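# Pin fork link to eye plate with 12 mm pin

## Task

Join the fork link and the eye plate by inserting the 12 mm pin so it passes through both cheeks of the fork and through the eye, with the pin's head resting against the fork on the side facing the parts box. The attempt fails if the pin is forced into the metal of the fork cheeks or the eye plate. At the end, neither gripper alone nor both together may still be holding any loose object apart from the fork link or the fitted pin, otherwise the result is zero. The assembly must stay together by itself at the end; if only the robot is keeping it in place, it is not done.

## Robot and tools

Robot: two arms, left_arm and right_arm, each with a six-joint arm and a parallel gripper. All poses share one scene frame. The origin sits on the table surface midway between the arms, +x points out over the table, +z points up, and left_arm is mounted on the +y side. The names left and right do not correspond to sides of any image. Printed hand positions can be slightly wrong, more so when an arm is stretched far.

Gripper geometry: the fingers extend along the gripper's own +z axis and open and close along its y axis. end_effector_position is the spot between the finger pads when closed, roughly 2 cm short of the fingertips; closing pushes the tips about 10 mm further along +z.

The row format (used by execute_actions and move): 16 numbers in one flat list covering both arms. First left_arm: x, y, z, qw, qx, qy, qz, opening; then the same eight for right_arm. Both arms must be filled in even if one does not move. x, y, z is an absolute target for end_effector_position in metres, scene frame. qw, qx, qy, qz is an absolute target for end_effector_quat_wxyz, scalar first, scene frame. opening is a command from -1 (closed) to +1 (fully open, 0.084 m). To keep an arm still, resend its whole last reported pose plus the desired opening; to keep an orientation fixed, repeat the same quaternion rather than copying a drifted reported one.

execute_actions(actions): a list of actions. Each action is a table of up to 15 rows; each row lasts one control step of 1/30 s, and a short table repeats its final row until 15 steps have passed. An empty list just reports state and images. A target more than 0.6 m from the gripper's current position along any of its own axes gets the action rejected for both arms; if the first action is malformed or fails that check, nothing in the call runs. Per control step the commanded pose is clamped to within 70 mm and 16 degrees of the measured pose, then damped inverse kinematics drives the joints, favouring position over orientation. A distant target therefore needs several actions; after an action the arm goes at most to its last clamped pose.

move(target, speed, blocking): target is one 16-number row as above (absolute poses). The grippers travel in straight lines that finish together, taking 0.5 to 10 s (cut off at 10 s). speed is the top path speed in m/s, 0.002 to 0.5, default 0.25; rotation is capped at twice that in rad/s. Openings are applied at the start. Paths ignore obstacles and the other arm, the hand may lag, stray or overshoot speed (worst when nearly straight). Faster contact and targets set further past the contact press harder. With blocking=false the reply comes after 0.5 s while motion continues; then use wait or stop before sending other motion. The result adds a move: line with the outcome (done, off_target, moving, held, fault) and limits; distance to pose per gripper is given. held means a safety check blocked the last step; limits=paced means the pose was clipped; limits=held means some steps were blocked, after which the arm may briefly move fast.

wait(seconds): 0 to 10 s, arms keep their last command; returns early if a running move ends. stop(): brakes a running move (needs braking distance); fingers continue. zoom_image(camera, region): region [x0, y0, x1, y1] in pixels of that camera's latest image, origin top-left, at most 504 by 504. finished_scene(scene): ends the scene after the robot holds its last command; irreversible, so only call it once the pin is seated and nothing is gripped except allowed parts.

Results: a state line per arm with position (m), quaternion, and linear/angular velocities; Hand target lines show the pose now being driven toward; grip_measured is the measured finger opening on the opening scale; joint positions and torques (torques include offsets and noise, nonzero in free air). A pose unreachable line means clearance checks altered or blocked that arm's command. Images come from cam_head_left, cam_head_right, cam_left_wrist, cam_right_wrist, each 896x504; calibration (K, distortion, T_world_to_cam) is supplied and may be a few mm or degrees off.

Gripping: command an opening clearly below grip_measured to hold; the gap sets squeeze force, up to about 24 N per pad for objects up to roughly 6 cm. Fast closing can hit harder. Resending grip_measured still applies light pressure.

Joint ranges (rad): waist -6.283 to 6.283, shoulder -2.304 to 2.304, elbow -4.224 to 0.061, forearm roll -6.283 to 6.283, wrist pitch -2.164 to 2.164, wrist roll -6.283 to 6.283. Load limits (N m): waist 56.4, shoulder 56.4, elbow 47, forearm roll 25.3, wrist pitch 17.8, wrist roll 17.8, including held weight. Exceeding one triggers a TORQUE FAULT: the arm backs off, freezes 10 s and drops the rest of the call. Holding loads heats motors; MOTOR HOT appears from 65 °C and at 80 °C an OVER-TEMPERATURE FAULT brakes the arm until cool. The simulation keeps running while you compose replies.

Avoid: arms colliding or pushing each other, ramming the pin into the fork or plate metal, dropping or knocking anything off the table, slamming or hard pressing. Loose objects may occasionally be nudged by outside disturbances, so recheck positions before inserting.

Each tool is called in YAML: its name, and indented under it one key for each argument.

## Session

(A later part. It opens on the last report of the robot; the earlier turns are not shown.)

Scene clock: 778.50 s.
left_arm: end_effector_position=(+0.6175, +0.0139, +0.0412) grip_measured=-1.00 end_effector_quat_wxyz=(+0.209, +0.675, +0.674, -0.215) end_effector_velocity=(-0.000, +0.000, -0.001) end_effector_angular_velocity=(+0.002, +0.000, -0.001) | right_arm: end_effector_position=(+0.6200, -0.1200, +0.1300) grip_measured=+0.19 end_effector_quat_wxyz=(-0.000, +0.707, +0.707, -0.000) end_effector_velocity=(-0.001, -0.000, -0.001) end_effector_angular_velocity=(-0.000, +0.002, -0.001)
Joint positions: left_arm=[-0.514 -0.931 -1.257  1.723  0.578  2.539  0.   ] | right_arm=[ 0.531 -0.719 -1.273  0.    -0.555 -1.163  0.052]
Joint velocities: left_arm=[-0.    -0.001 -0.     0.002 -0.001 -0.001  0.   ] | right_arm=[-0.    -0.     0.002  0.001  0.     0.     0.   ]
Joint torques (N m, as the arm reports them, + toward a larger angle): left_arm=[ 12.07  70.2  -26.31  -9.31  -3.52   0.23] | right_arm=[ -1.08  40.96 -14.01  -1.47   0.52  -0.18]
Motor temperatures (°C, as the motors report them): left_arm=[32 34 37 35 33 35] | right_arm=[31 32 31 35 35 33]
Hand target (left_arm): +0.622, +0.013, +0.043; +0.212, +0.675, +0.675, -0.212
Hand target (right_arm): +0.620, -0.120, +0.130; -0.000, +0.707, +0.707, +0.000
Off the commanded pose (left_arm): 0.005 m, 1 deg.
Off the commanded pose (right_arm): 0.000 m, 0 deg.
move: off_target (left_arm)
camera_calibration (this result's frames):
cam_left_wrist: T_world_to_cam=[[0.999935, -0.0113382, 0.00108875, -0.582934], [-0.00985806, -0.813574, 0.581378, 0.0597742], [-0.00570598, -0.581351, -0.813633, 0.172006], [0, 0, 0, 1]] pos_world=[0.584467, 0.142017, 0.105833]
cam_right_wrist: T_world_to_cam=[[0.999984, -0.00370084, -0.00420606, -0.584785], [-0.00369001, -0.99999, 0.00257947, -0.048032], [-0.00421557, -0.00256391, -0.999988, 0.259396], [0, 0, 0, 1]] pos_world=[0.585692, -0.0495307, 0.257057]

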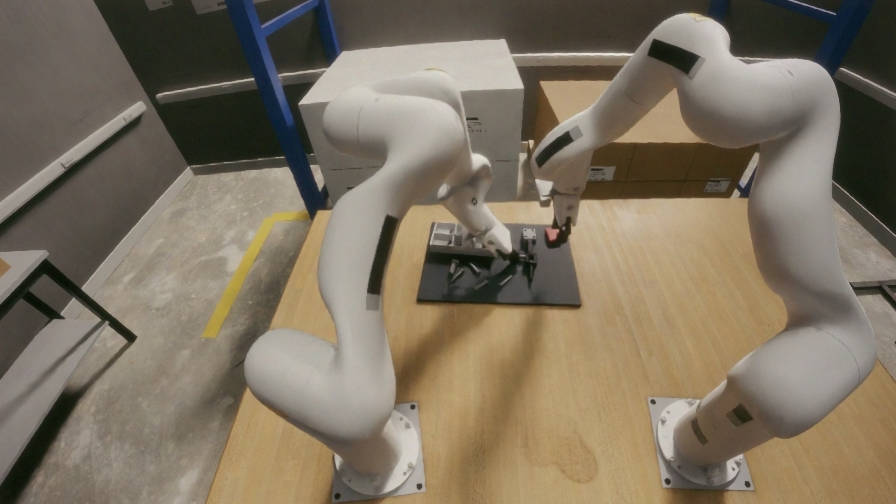

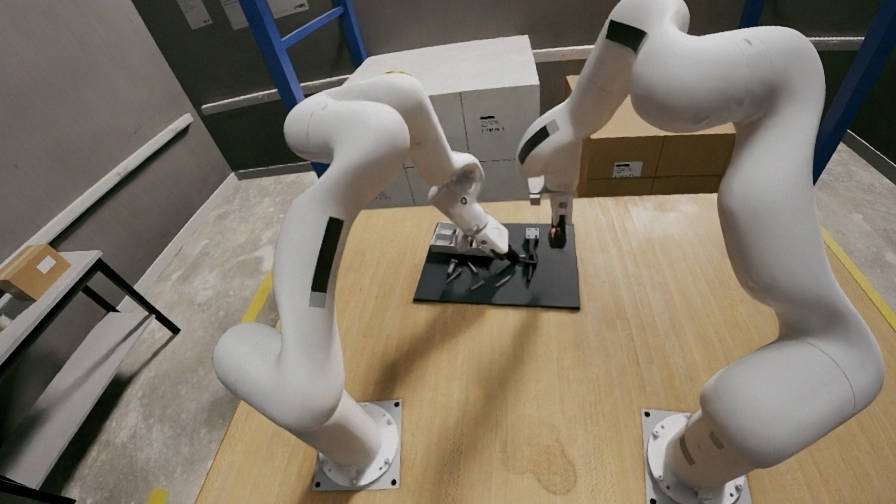

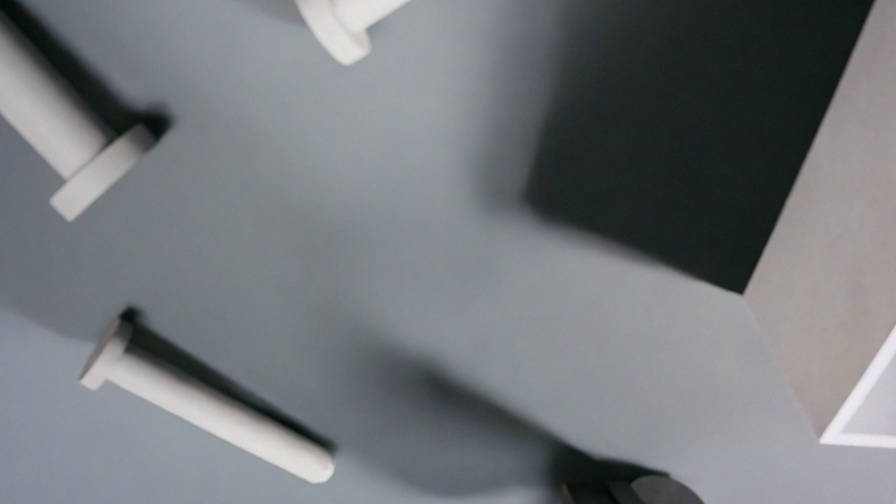

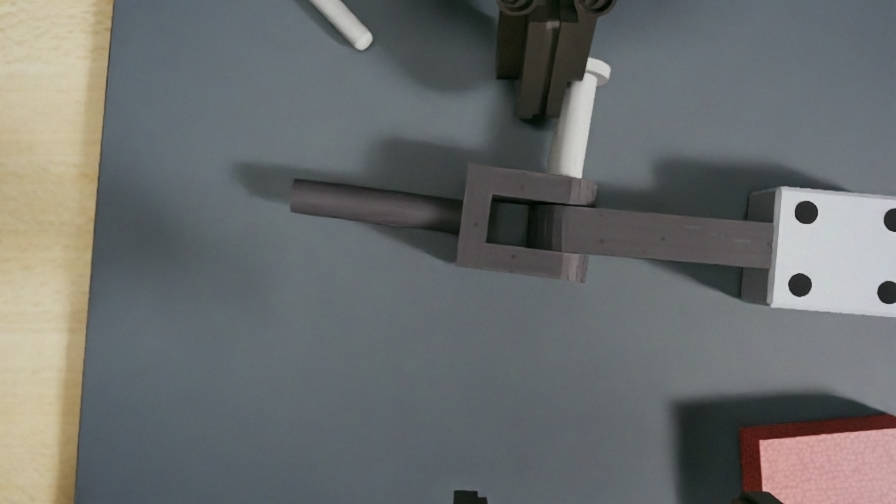

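move:
  target: [0.62,0.04,0.043,0.212,0.675,0.675,-0.212,-1,0.62,-0.12,0.13,0,0.707,0.707,0,1]
  speed: 0.03

move:
  target: [0.634,0.03,0.043,0.212,0.675,0.675,-0.212,-1,0.62,-0.12,0.13,0,0.707,0.707,0,1]
  speed: 0.02

move:
  target: [0.634,0.014,0.043,0.212,0.675,0.675,-0.212,-1,0.62,-0.12,0.13,0,0.707,0.707,0,1]
  speed: 0.004

Scene clock: 783.90 s.
left_arm: end_effector_position=(+0.6199, +0.0398, +0.0430) grip_measured=-1.00 end_effector_quat_wxyz=(+0.212, +0.675, +0.675, -0.212) end_effector_velocity=(+0.000, +0.002, +0.001) end_effector_angular_velocity=(+0.000, -0.002, -0.001) | right_arm: end_effector_position=(+0.6200, -0.1200, +0.1300) grip_measured=+1.00 end_effector_quat_wxyz=(+0.000, +0.707, +0.707, -0.000) end_effector_velocity=(-0.000, -0.000, -0.000) end_effector_angular_velocity=(-0.001, +0.000, +0.000)
Joint positions: left_arm=[-0.473 -0.914 -1.229  1.729  0.583  2.577  0.   ] | right_arm=[ 0.531 -0.719 -1.273  0.    -0.555 -1.163  0.084]
Joint velocities: left_arm=[0.003 0.003 0.002 0.001 0.    0.003 0.   ] | right_arm=[-0.     0.     0.001 -0.001 -0.     0.     0.   ]
Joint torques (N m, as the arm reports them, + toward a larger angle): left_arm=[ 5.86 66.32 -8.21 -1.6   0.92 -0.25] | right_arm=[  0.    39.75 -12.91  -0.83   0.33  -0.33]
Motor temperatures (°C, as the motors report them): left_arm=[32 34 37 35 33 35] | right_arm=[31 32 31 35 35 33]
Hand target (left_arm): +0.620, +0.040, +0.043; +0.212, +0.675, +0.675, -0.212
Hand target (right_arm): +0.620, -0.120, +0.130; -0.000, +0.707, +0.707, +0.000
Off the commanded pose (left_arm): 0.000 m, 0 deg.
Off the commanded pose (right_arm): 0.000 m, 0 deg.
move: done
camera_calibration (this result's frames):
cam_left_wrist: T_world_to_cam=[[0.99992, -0.00800512, 0.00974254, -0.585588], [-0.0121743, -0.814118, 0.580572, 0.0813812], [0.00328402, -0.580644, -0.814151, 0.182969], [0, 0, 0, 1]] pos_world=[0.585931, 0.167806, 0.107422]
cam_right_wrist: T_world_to_cam=[[0.999984, -0.00370064, -0.00420588, -0.584785], [-0.00368981, -0.99999, 0.00257945, -0.0480322], [-0.00421539, -0.00256389, -0.999988, 0.259396], [0, 0, 0, 1]] pos_world=[0.585692, -0.0495307, 0.257057]

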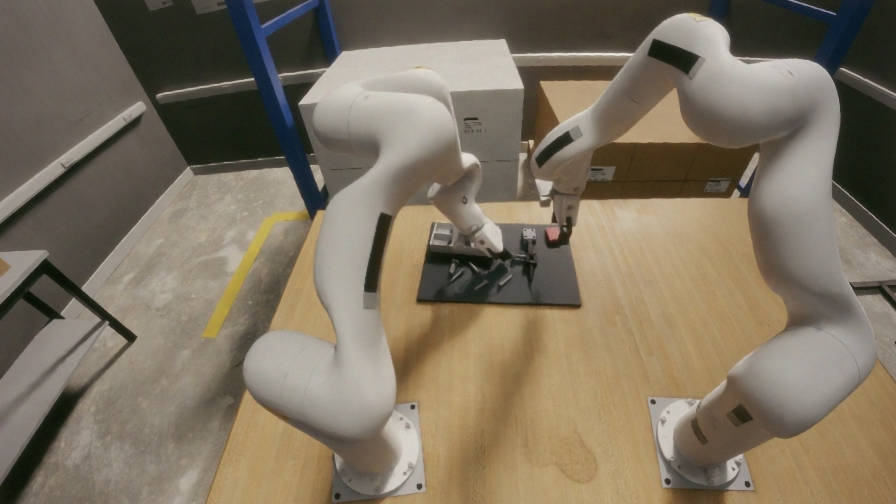

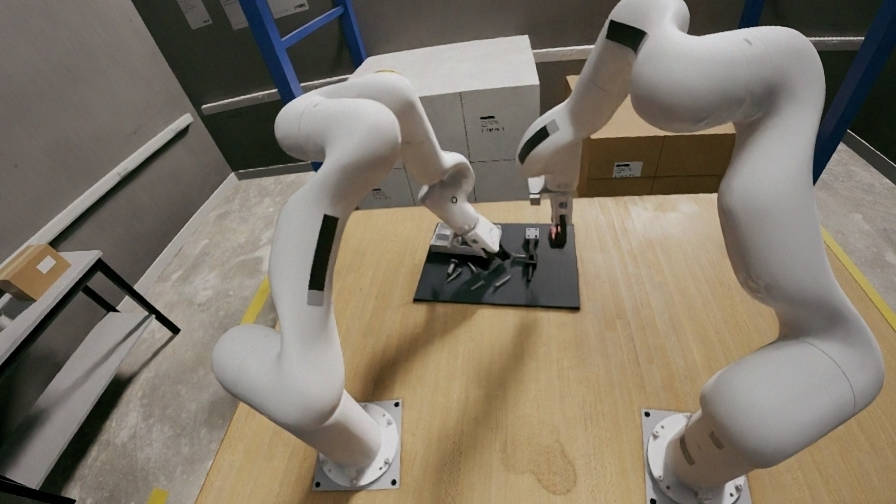

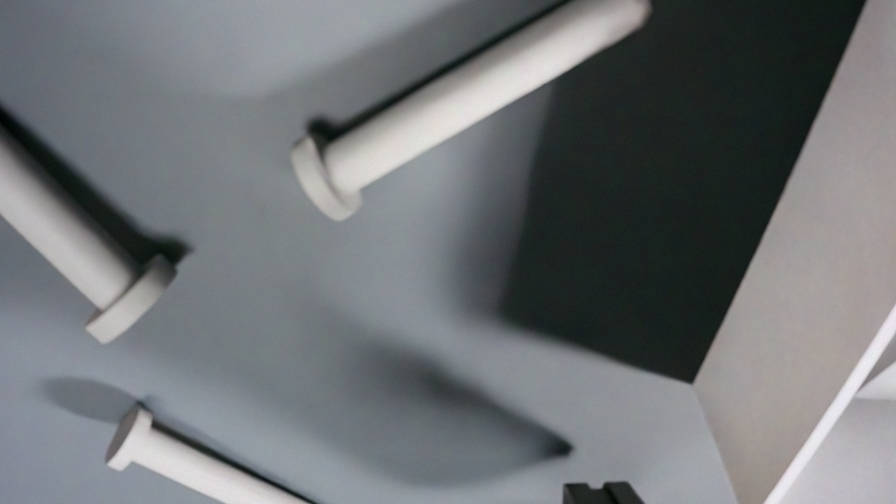

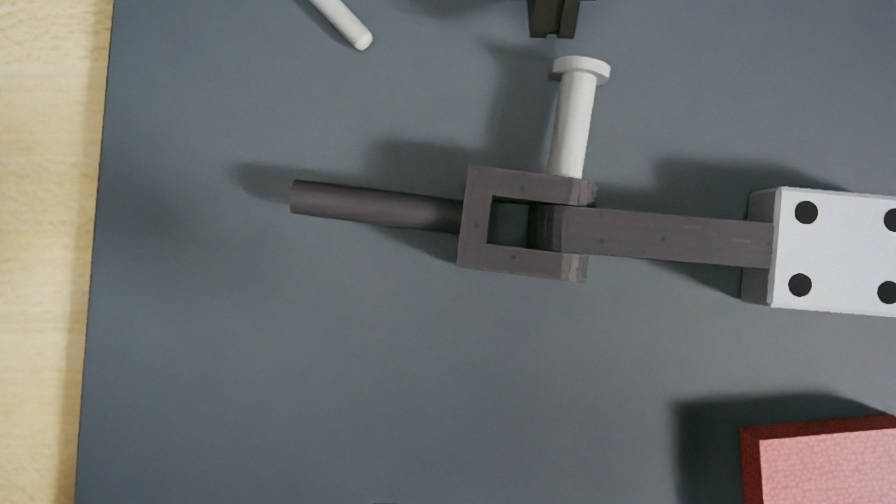

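Scene clock: 785.03 s.
left_arm: end_effector_position=(+0.6339, +0.0301, +0.0431) grip_measured=-1.00 end_effector_quat_wxyz=(+0.212, +0.675, +0.675, -0.212) end_effector_velocity=(+0.001, -0.001, +0.000) end_effector_angular_velocity=(+0.001, +0.000, -0.002) | right_arm: end_effector_position=(+0.6200, -0.1200, +0.1300) grip_measured=+1.00 end_effector_quat_wxyz=(+0.000, +0.707, +0.707, -0.000) end_effector_velocity=(-0.000, +0.000, -0.000) end_effector_angular_velocity=(+0.001, +0.001, -0.001)
Joint positions: left_arm=[-0.481 -0.94  -1.283  1.764  0.586  2.525  0.   ] | right_arm=[ 0.531 -0.719 -1.273  0.    -0.555 -1.163  0.084]
Joint velocities: left_arm=[-0.002 -0.003 -0.006  0.007  0.001 -0.007  0.   ] | right_arm=[ 0.     0.     0.     0.001 -0.    -0.001  0.   ]
Joint torques (N m, as the arm reports them, + toward a larger angle): left_arm=[ 6.01 68.02 -8.74 -1.76  0.88 -0.29] | right_arm=[ -1.06  42.24 -12.46  -0.57   0.32   0.03]
Motor temperatures (°C, as the motors report them): left_arm=[32 34 37 35 33 35] | right_arm=[31 32 31 35 35 33]
Hand target (left_arm): +0.634, +0.030, +0.043; +0.212, +0.675, +0.675, -0.212
Hand target (right_arm): +0.620, -0.120, +0.130; -0.000, +0.707, +0.707, +0.000
Off the commanded pose (left_arm): 0.000 m, 0 deg.
Off the commanded pose (right_arm): 0.000 m, 0 deg.
move: done
camera_calibration (this result's frames):
cam_left_wrist: T_world_to_cam=[[0.99992, -0.00798609, 0.00977463, -0.599651], [-0.0121783, -0.813975, 0.580773, 0.0735704], [0.00331819, -0.580846, -0.814007, 0.177355], [0, 0, 0, 1]] pos_world=[0.59991, 0.158111, 0.107502]
cam_right_wrist: T_world_to_cam=[[0.999984, -0.00370078, -0.00420593, -0.584785], [-0.00368995, -0.99999, 0.00257946, -0.0480321], [-0.00421543, -0.0025639, -0.999988, 0.259396], [0, 0, 0, 1]] pos_world=[0.585692, -0.0495307, 0.257057]

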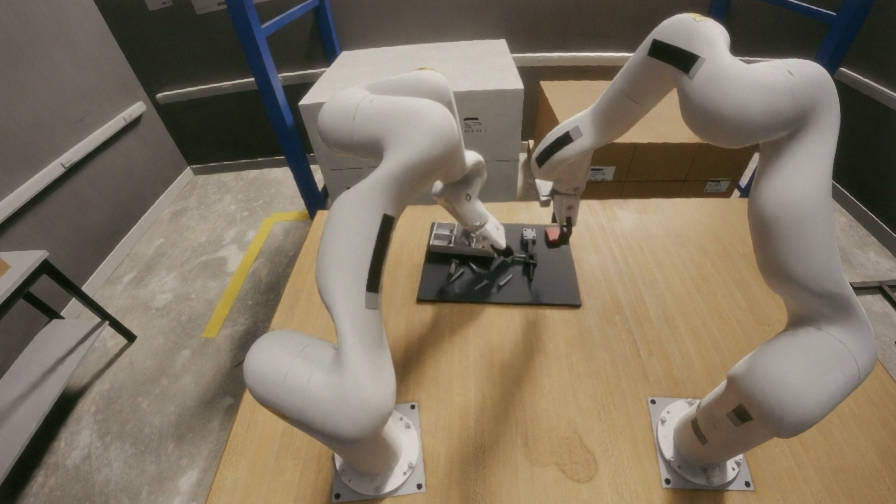

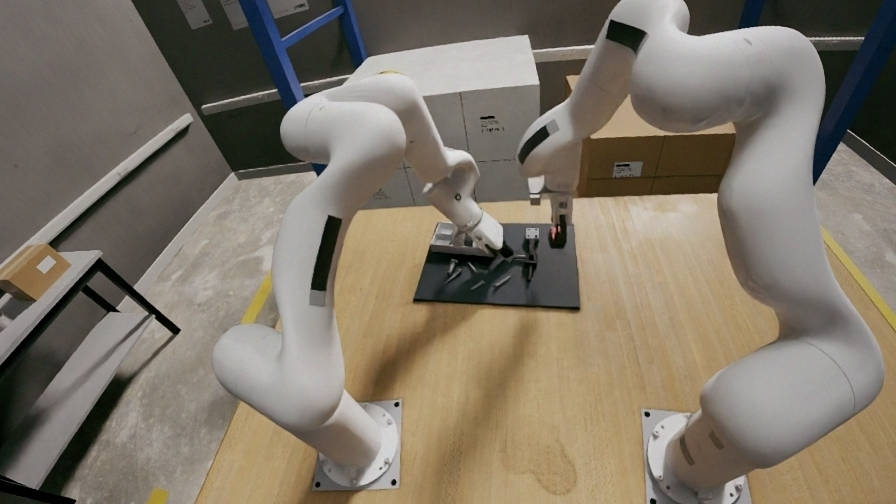

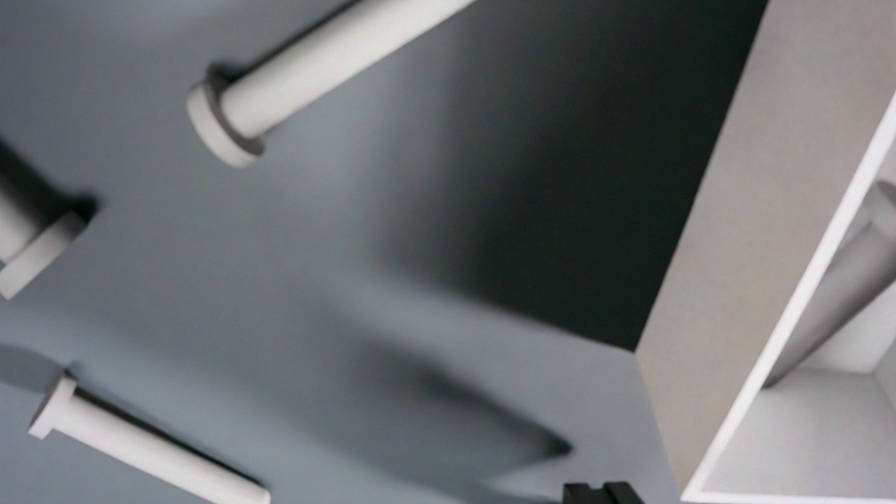

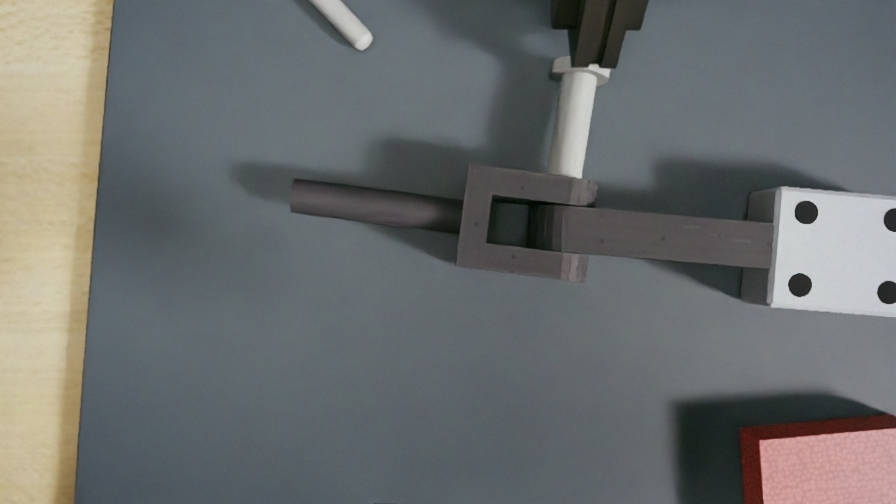

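Scene clock: 789.33 s.
left_arm: end_effector_position=(+0.6363, +0.0149, +0.0446) grip_measured=-1.00 end_effector_quat_wxyz=(+0.214, +0.674, +0.675, -0.211) end_effector_velocity=(+0.001, +0.000, +0.001) end_effector_angular_velocity=(+0.003, -0.004, -0.001) | right_arm: end_effector_position=(+0.6200, -0.1200, +0.1300) grip_measured=+1.00 end_effector_quat_wxyz=(+0.000, +0.707, +0.707, +0.000) end_effector_velocity=(-0.000, +0.000, +0.000) end_effector_angular_velocity=(+0.001, -0.000, -0.001)
Joint positions: left_arm=[-0.504 -0.947 -1.304  1.758  0.579  2.505  0.   ] | right_arm=[ 0.531 -0.719 -1.273  0.    -0.555 -1.163  0.084]
Joint velocities: left_arm=[-0.     0.001 -0.002  0.003 -0.003 -0.001  0.   ] | right_arm=[0.    0.001 0.001 0.001 0.    0.    0.   ]
Joint torques (N m, as the arm reports them, + toward a larger angle): left_arm=[-24.8   35.19   3.34   0.68   4.39  -0.46] | right_arm=[ -2.26  40.16 -13.61  -1.42   0.48  -0.11]
Motor temperatures (°C, as the motors report them): left_arm=[32 34 37 35 33 35] | right_arm=[31 32 31 35 35 33]
Hand target (left_arm): +0.634, +0.014, +0.043; +0.212, +0.675, +0.675, -0.212
Hand target (right_arm): +0.620, -0.120, +0.130; +0.000, +0.707, +0.707, -0.000
Off the commanded pose (left_arm): 0.003 m, 0 deg.
Off the commanded pose (right_arm): 0.000 m, 0 deg.
move: done
camera_calibration (this result's frames):
cam_left_wrist: T_world_to_cam=[[0.999901, -0.00544268, 0.0129967, -0.602289], [-0.0119851, -0.813539, 0.581387, 0.0601455], [0.00740902, -0.581485, -0.813523, 0.167168], [0, 0, 0, 1]] pos_world=[0.601711, 0.142859, 0.108855]
cam_right_wrist: T_world_to_cam=[[0.999984, -0.00370081, -0.00420577, -0.584785], [-0.00368998, -0.99999, 0.00257935, -0.048032], [-0.00421528, -0.00256379, -0.999988, 0.259396], [0, 0, 0, 1]] pos_world=[0.585692, -0.0495307, 0.257057]

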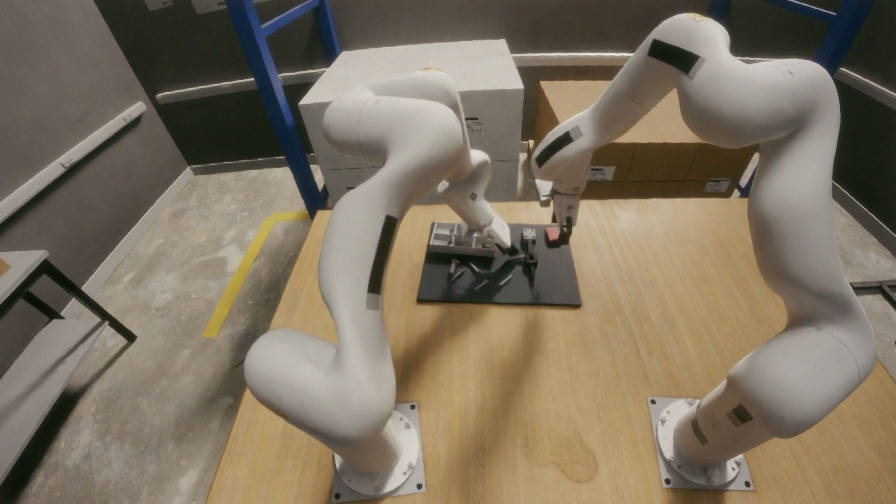

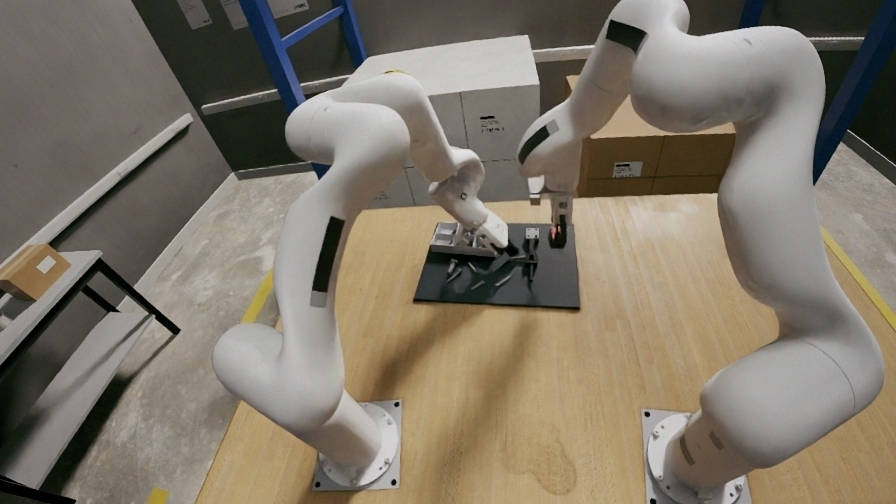

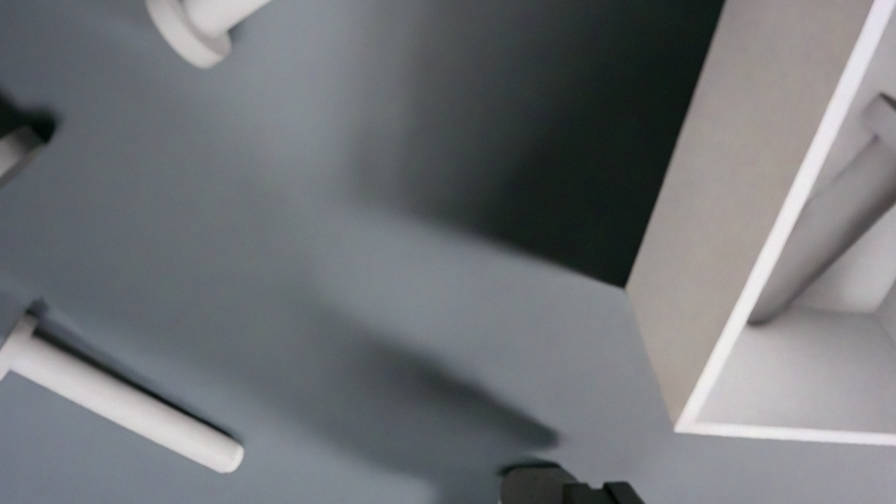

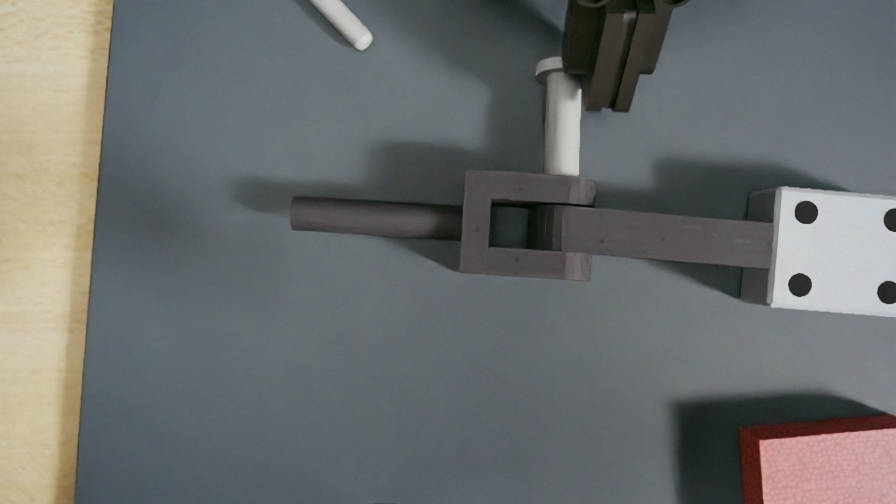

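move:
  target: [0.634,0.05,0.05,0.212,0.675,0.675,-0.212,-1,0.62,-0.12,0.13,0,0.707,0.707,0,1]
  speed: 0.03

move:
  target: [0.62,0.14,0.14,0.212,0.675,0.675,-0.212,-1,0.62,-0.12,0.13,0,0.707,0.707,0,1]

move:
  target: [0.68,0.17,0.12,0,0,0.866,-0.5,-1,0.622,0.0,0.09,0,0.72,0.694,0,0.2]
  speed: 0.15

Scene clock: 793.37 s.
left_arm: end_effector_position=(+0.6338, +0.0497, +0.0500) grip_measured=-1.00 end_effector_quat_wxyz=(+0.212, +0.675, +0.675, -0.212) end_effector_velocity=(-0.000, +0.003, -0.000) end_effector_angular_velocity=(+0.001, +0.001, +0.002) | right_arm: end_effector_position=(+0.6200, -0.1200, +0.1300) grip_measured=+1.00 end_effector_quat_wxyz=(-0.000, +0.707, +0.707, -0.000) end_effector_velocity=(+0.001, +0.001, +0.000) end_effector_angular_velocity=(+0.001, -0.001, +0.001)
Joint positions: left_arm=[-0.449 -0.916 -1.259  1.789  0.596  2.531  0.   ] | right_arm=[ 0.531 -0.719 -1.273  0.    -0.555 -1.163  0.084]
Joint velocities: left_arm=[0.004 0.001 0.002 0.001 0.    0.001 0.   ] | right_arm=[ 0.001 -0.    -0.002  0.    -0.    -0.001  0.   ]
Joint torques (N m, as the arm reports them, + toward a larger angle): left_arm=[ 7.76 67.15 -8.7  -1.33  0.61 -0.23] | right_arm=[  0.11  35.69 -14.46  -0.15   0.19  -0.13]
Motor temperatures (°C, as the motors report them): left_arm=[32 34 37 35 33 35] | right_arm=[31 32 31 35 35 33]
Hand target (left_arm): +0.634, +0.050, +0.050; +0.212, +0.675, +0.675, -0.212
Hand target (right_arm): +0.620, -0.120, +0.130; +0.000, +0.707, +0.707, +0.000
Off the commanded pose (left_arm): 0.000 m, 0 deg.
Off the commanded pose (right_arm): 0.000 m, 0 deg.
move: done
camera_calibration (this result's frames):
cam_left_wrist: T_world_to_cam=[[0.99992, -0.0082387, 0.00959907, -0.599431], [-0.0122823, -0.813907, 0.580866, 0.0855233], [0.00302717, -0.580937, -0.813943, 0.194528], [0, 0, 0, 1]] pos_world=[0.599845, 0.177678, 0.114411]
cam_right_wrist: T_world_to_cam=[[0.999984, -0.00370076, -0.00420595, -0.584785], [-0.00368994, -0.99999, 0.00257943, -0.0480321], [-0.00421545, -0.00256387, -0.999988, 0.259396], [0, 0, 0, 1]] pos_world=[0.585692, -0.0495307, 0.257057]

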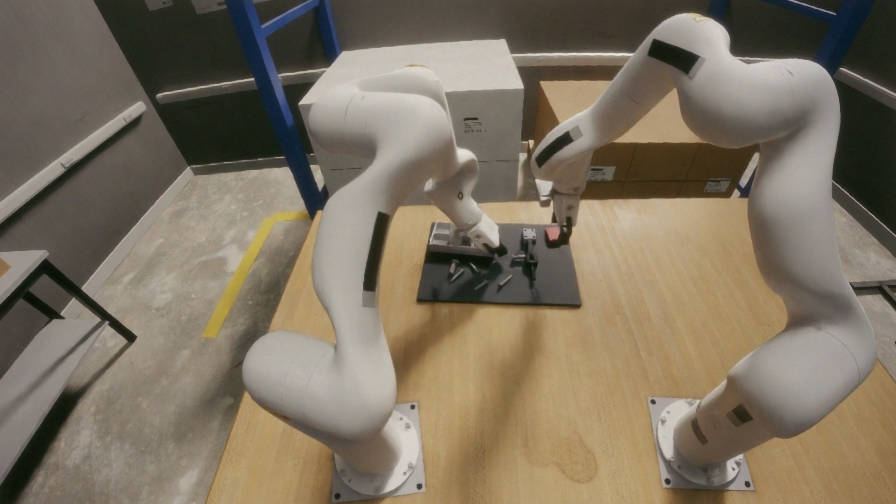

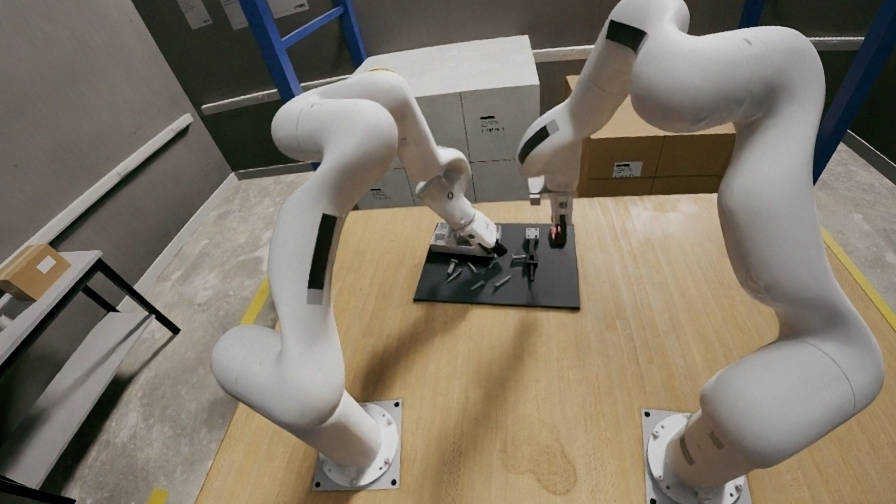

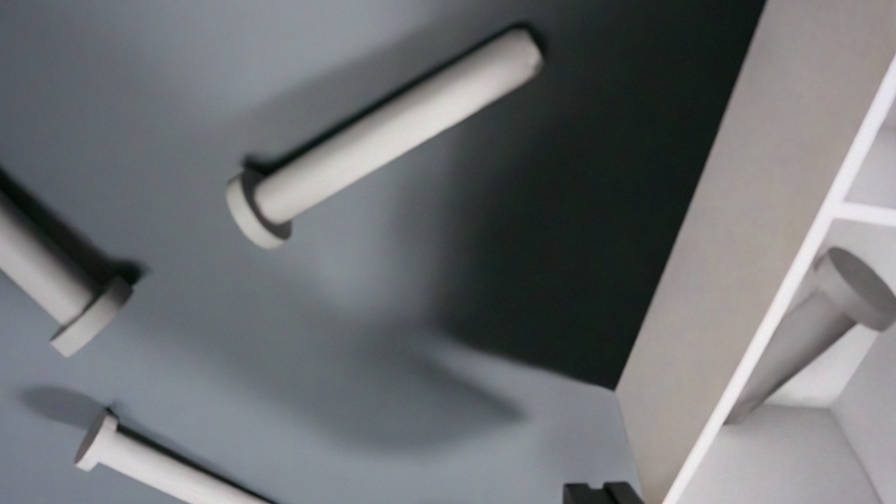

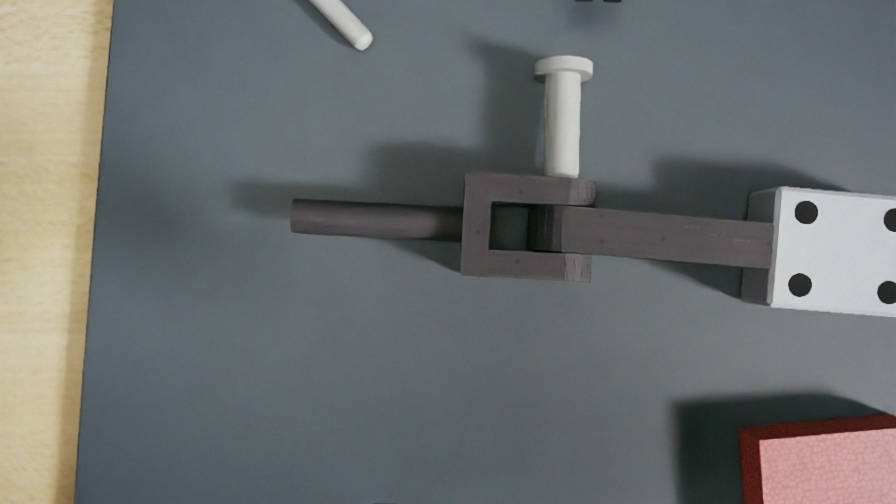

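Scene clock: 794.50 s.
left_arm: end_effector_position=(+0.6195, +0.1397, +0.1396) grip_measured=-1.00 end_effector_quat_wxyz=(+0.212, +0.675, +0.675, -0.212) end_effector_velocity=(-0.000, +0.000, +0.002) end_effector_angular_velocity=(-0.000, -0.001, -0.002) | right_arm: end_effector_position=(+0.6200, -0.1200, +0.1300) grip_measured=+1.00 end_effector_quat_wxyz=(-0.000, +0.707, +0.707, -0.000) end_effector_velocity=(-0.000, +0.001, +0.000) end_effector_angular_velocity=(+0.001, -0.000, +0.002)
Joint positions: left_arm=[-0.302 -0.686 -1.114  2.01   0.676  2.426  0.   ] | right_arm=[ 0.531 -0.719 -1.273  0.    -0.555 -1.163  0.084]
Joint velocities: left_arm=[ 0.001  0.004  0.001  0.004  0.002 -0.002  0.   ] | right_arm=[ 0.001  0.    -0.     0.001 -0.    -0.001 -0.   ]
Joint torques (N m, as the arm reports them, + toward a larger angle): left_arm=[  6.36  60.35 -10.06  -1.6    0.74  -0.34] | right_arm=[ -1.71  39.16 -13.25  -1.82   0.57  -0.33]
Motor temperatures (°C, as the motors report them): left_arm=[32 34 37 35 33 35] | right_arm=[31 32 31 35 35 33]
Hand target (left_arm): +0.620, +0.140, +0.140; +0.212, +0.675, +0.675, -0.212
Hand target (right_arm): +0.620, -0.120, +0.130; -0.000, +0.707, +0.707, +0.000
Off the commanded pose (left_arm): 0.001 m, 0 deg.
Off the commanded pose (right_arm): 0.000 m, 0 deg.
move: done
camera_calibration (this result's frames):
cam_left_wrist: T_world_to_cam=[[0.999921, -0.00813094, 0.00954452, -0.585248], [-0.0121626, -0.813971, 0.580778, 0.106524], [0.0030467, -0.580848, -0.814006, 0.31981], [0, 0, 0, 1]] pos_world=[0.585523, 0.26771, 0.204046]
cam_right_wrist: T_world_to_cam=[[0.999984, -0.00370088, -0.00420594, -0.584785], [-0.00369006, -0.99999, 0.00257943, -0.048032], [-0.00421544, -0.00256387, -0.999988, 0.259396], [0, 0, 0, 1]] pos_world=[0.585692, -0.0495307, 0.257057]

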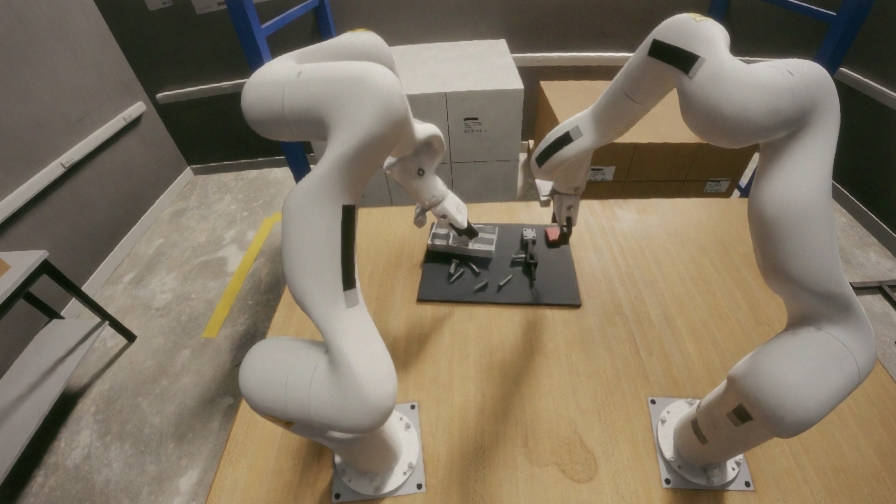

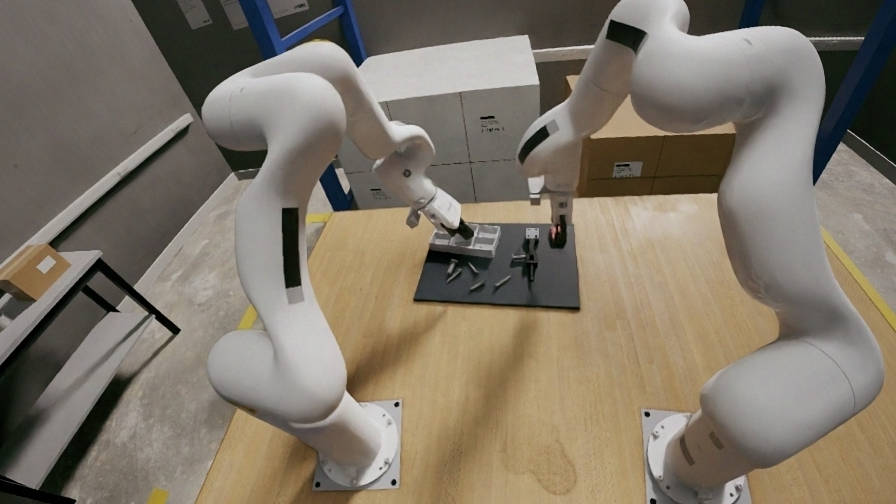

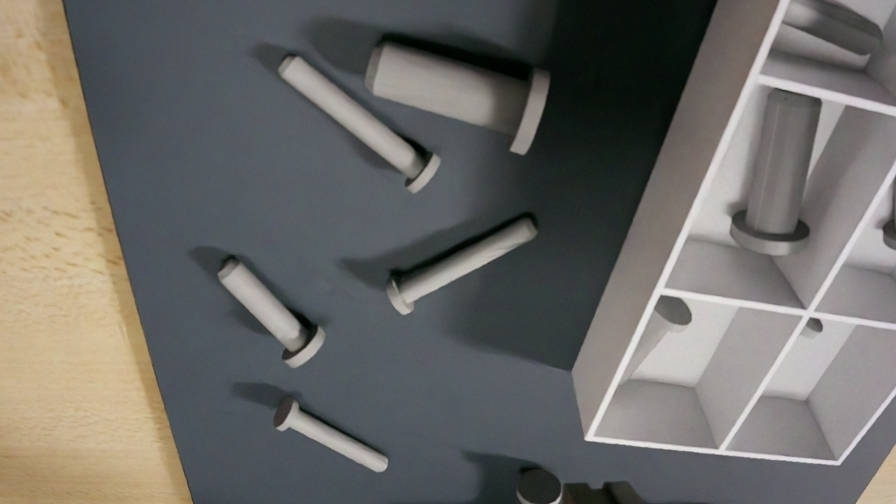

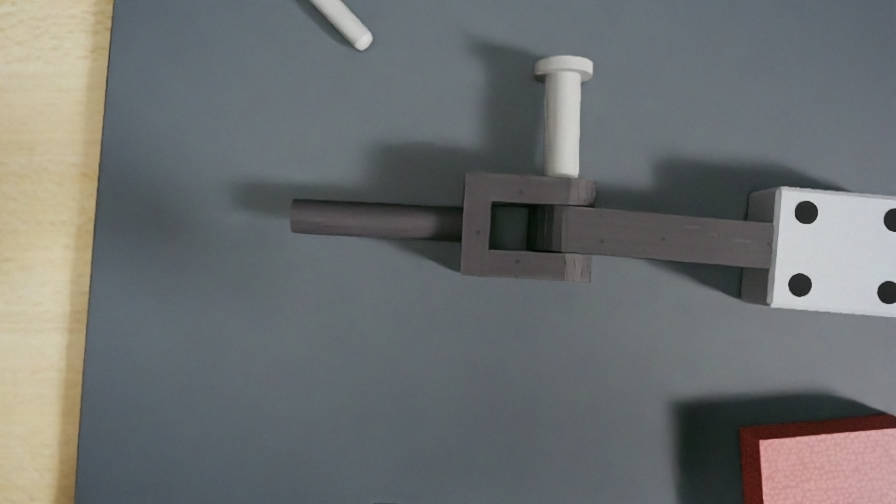

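Scene clock: 800.30 s.
left_arm: end_effector_position=(+0.6802, +0.1701, +0.1202) grip_measured=-1.00 end_effector_quat_wxyz=(-0.000, +0.001, +0.866, -0.500) end_effector_velocity=(+0.001, +0.001, +0.000) end_effector_angular_velocity=(-0.002, +0.007, +0.007) | right_arm: end_effector_position=(+0.6220, -0.0003, +0.0898) grip_measured=+0.19 end_effector_quat_wxyz=(+0.000, +0.720, +0.694, -0.000) end_effector_velocity=(+0.001, +0.000, +0.000) end_effector_angular_velocity=(+0.001, -0.001, -0.002)
Joint positions: left_arm=[-0.123 -0.969 -1.34   1.811  1.099  1.151  0.   ] | right_arm=[ 0.695 -0.902 -1.49  -0.001 -0.588 -0.962  0.052]
Joint velocities: left_arm=[ 0.002 -0.    -0.    -0.002  0.001 -0.008  0.   ] | right_arm=[-0.    -0.001 -0.003  0.    -0.001  0.001 -0.   ]
Joint torques (N m, as the arm reports them, + toward a larger angle): left_arm=[ 6.86 69.65 -8.55 -1.45  1.34 -0.45] | right_arm=[  0.4   44.56 -13.97  -0.47   0.23  -0.28]
Motor temperatures (°C, as the motors report them): left_arm=[32 34 37 35 33 35] | right_arm=[31 32 31 35 35 33]
Hand target (left_arm): +0.680, +0.170, +0.120; -0.000, +0.000, +0.866, -0.500
Hand target (right_arm): +0.622, -0.000, +0.090; +0.000, +0.720, +0.694, -0.000
Off the commanded pose (left_arm): 0.000 m, 0 deg.
Off the commanded pose (right_arm): 0.000 m, 0 deg.
move: done
camera_calibration (this result's frames):
cam_left_wrist: T_world_to_cam=[[0.0128664, 0.503208, -0.86407, 0.0439139], [0.999868, 0.00208316, 0.0161017, -0.616093], [0.00990247, -0.864163, -0.503114, 0.327656], [0, 0, 0, 1]] pos_world=[0.612202, 0.262334, 0.212713]
cam_right_wrist: T_world_to_cam=[[0.999173, -0.0404424, -0.00412581, -0.586025], [-0.0404305, -0.999178, 0.00293769, 0.0946045], [-0.00424122, -0.00276845, -0.999987, 0.219561], [0, 0, 0, 1]] pos_world=[0.590296, 0.0714343, 0.216862]

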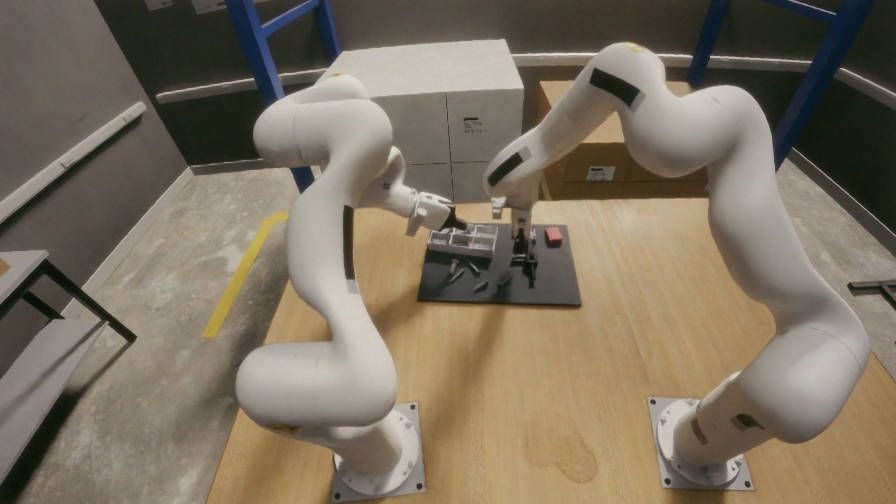

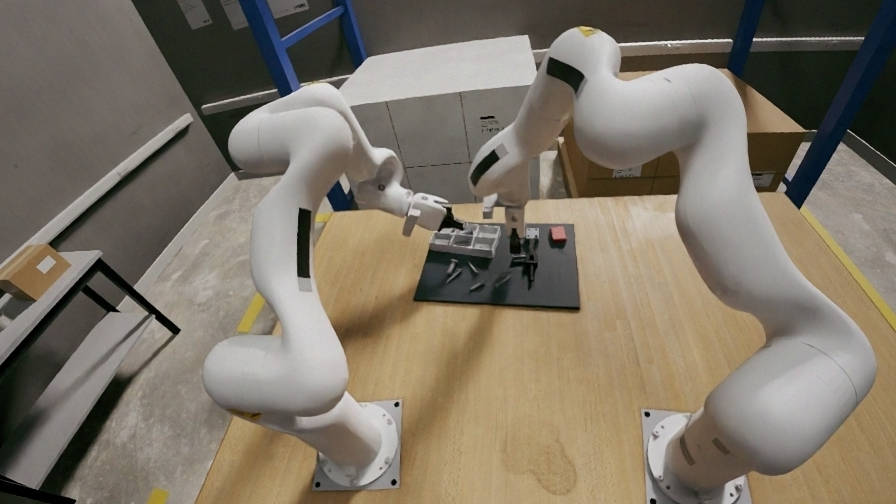

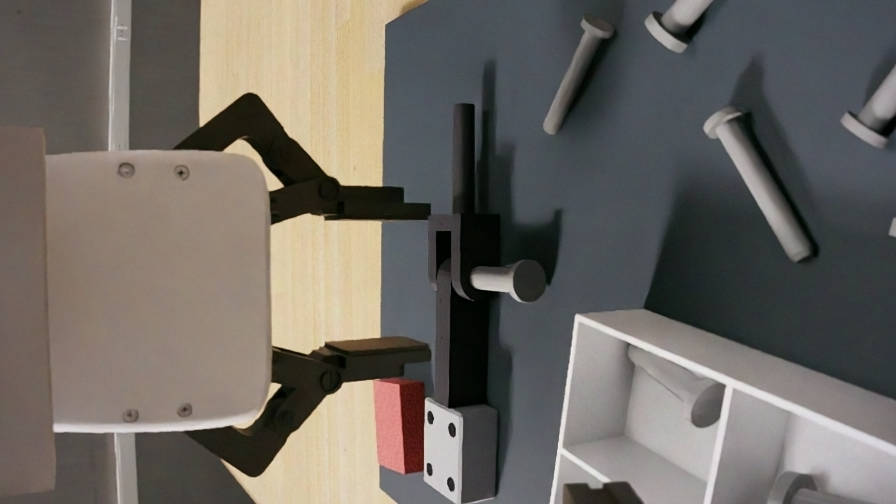

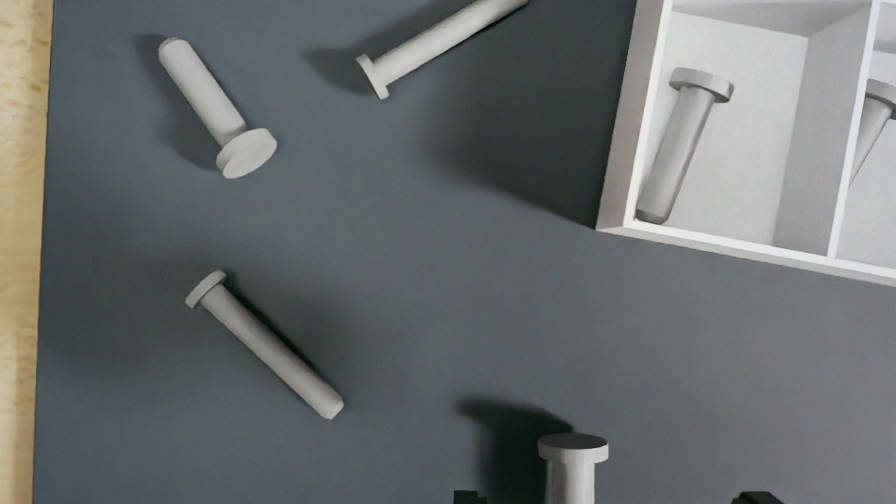

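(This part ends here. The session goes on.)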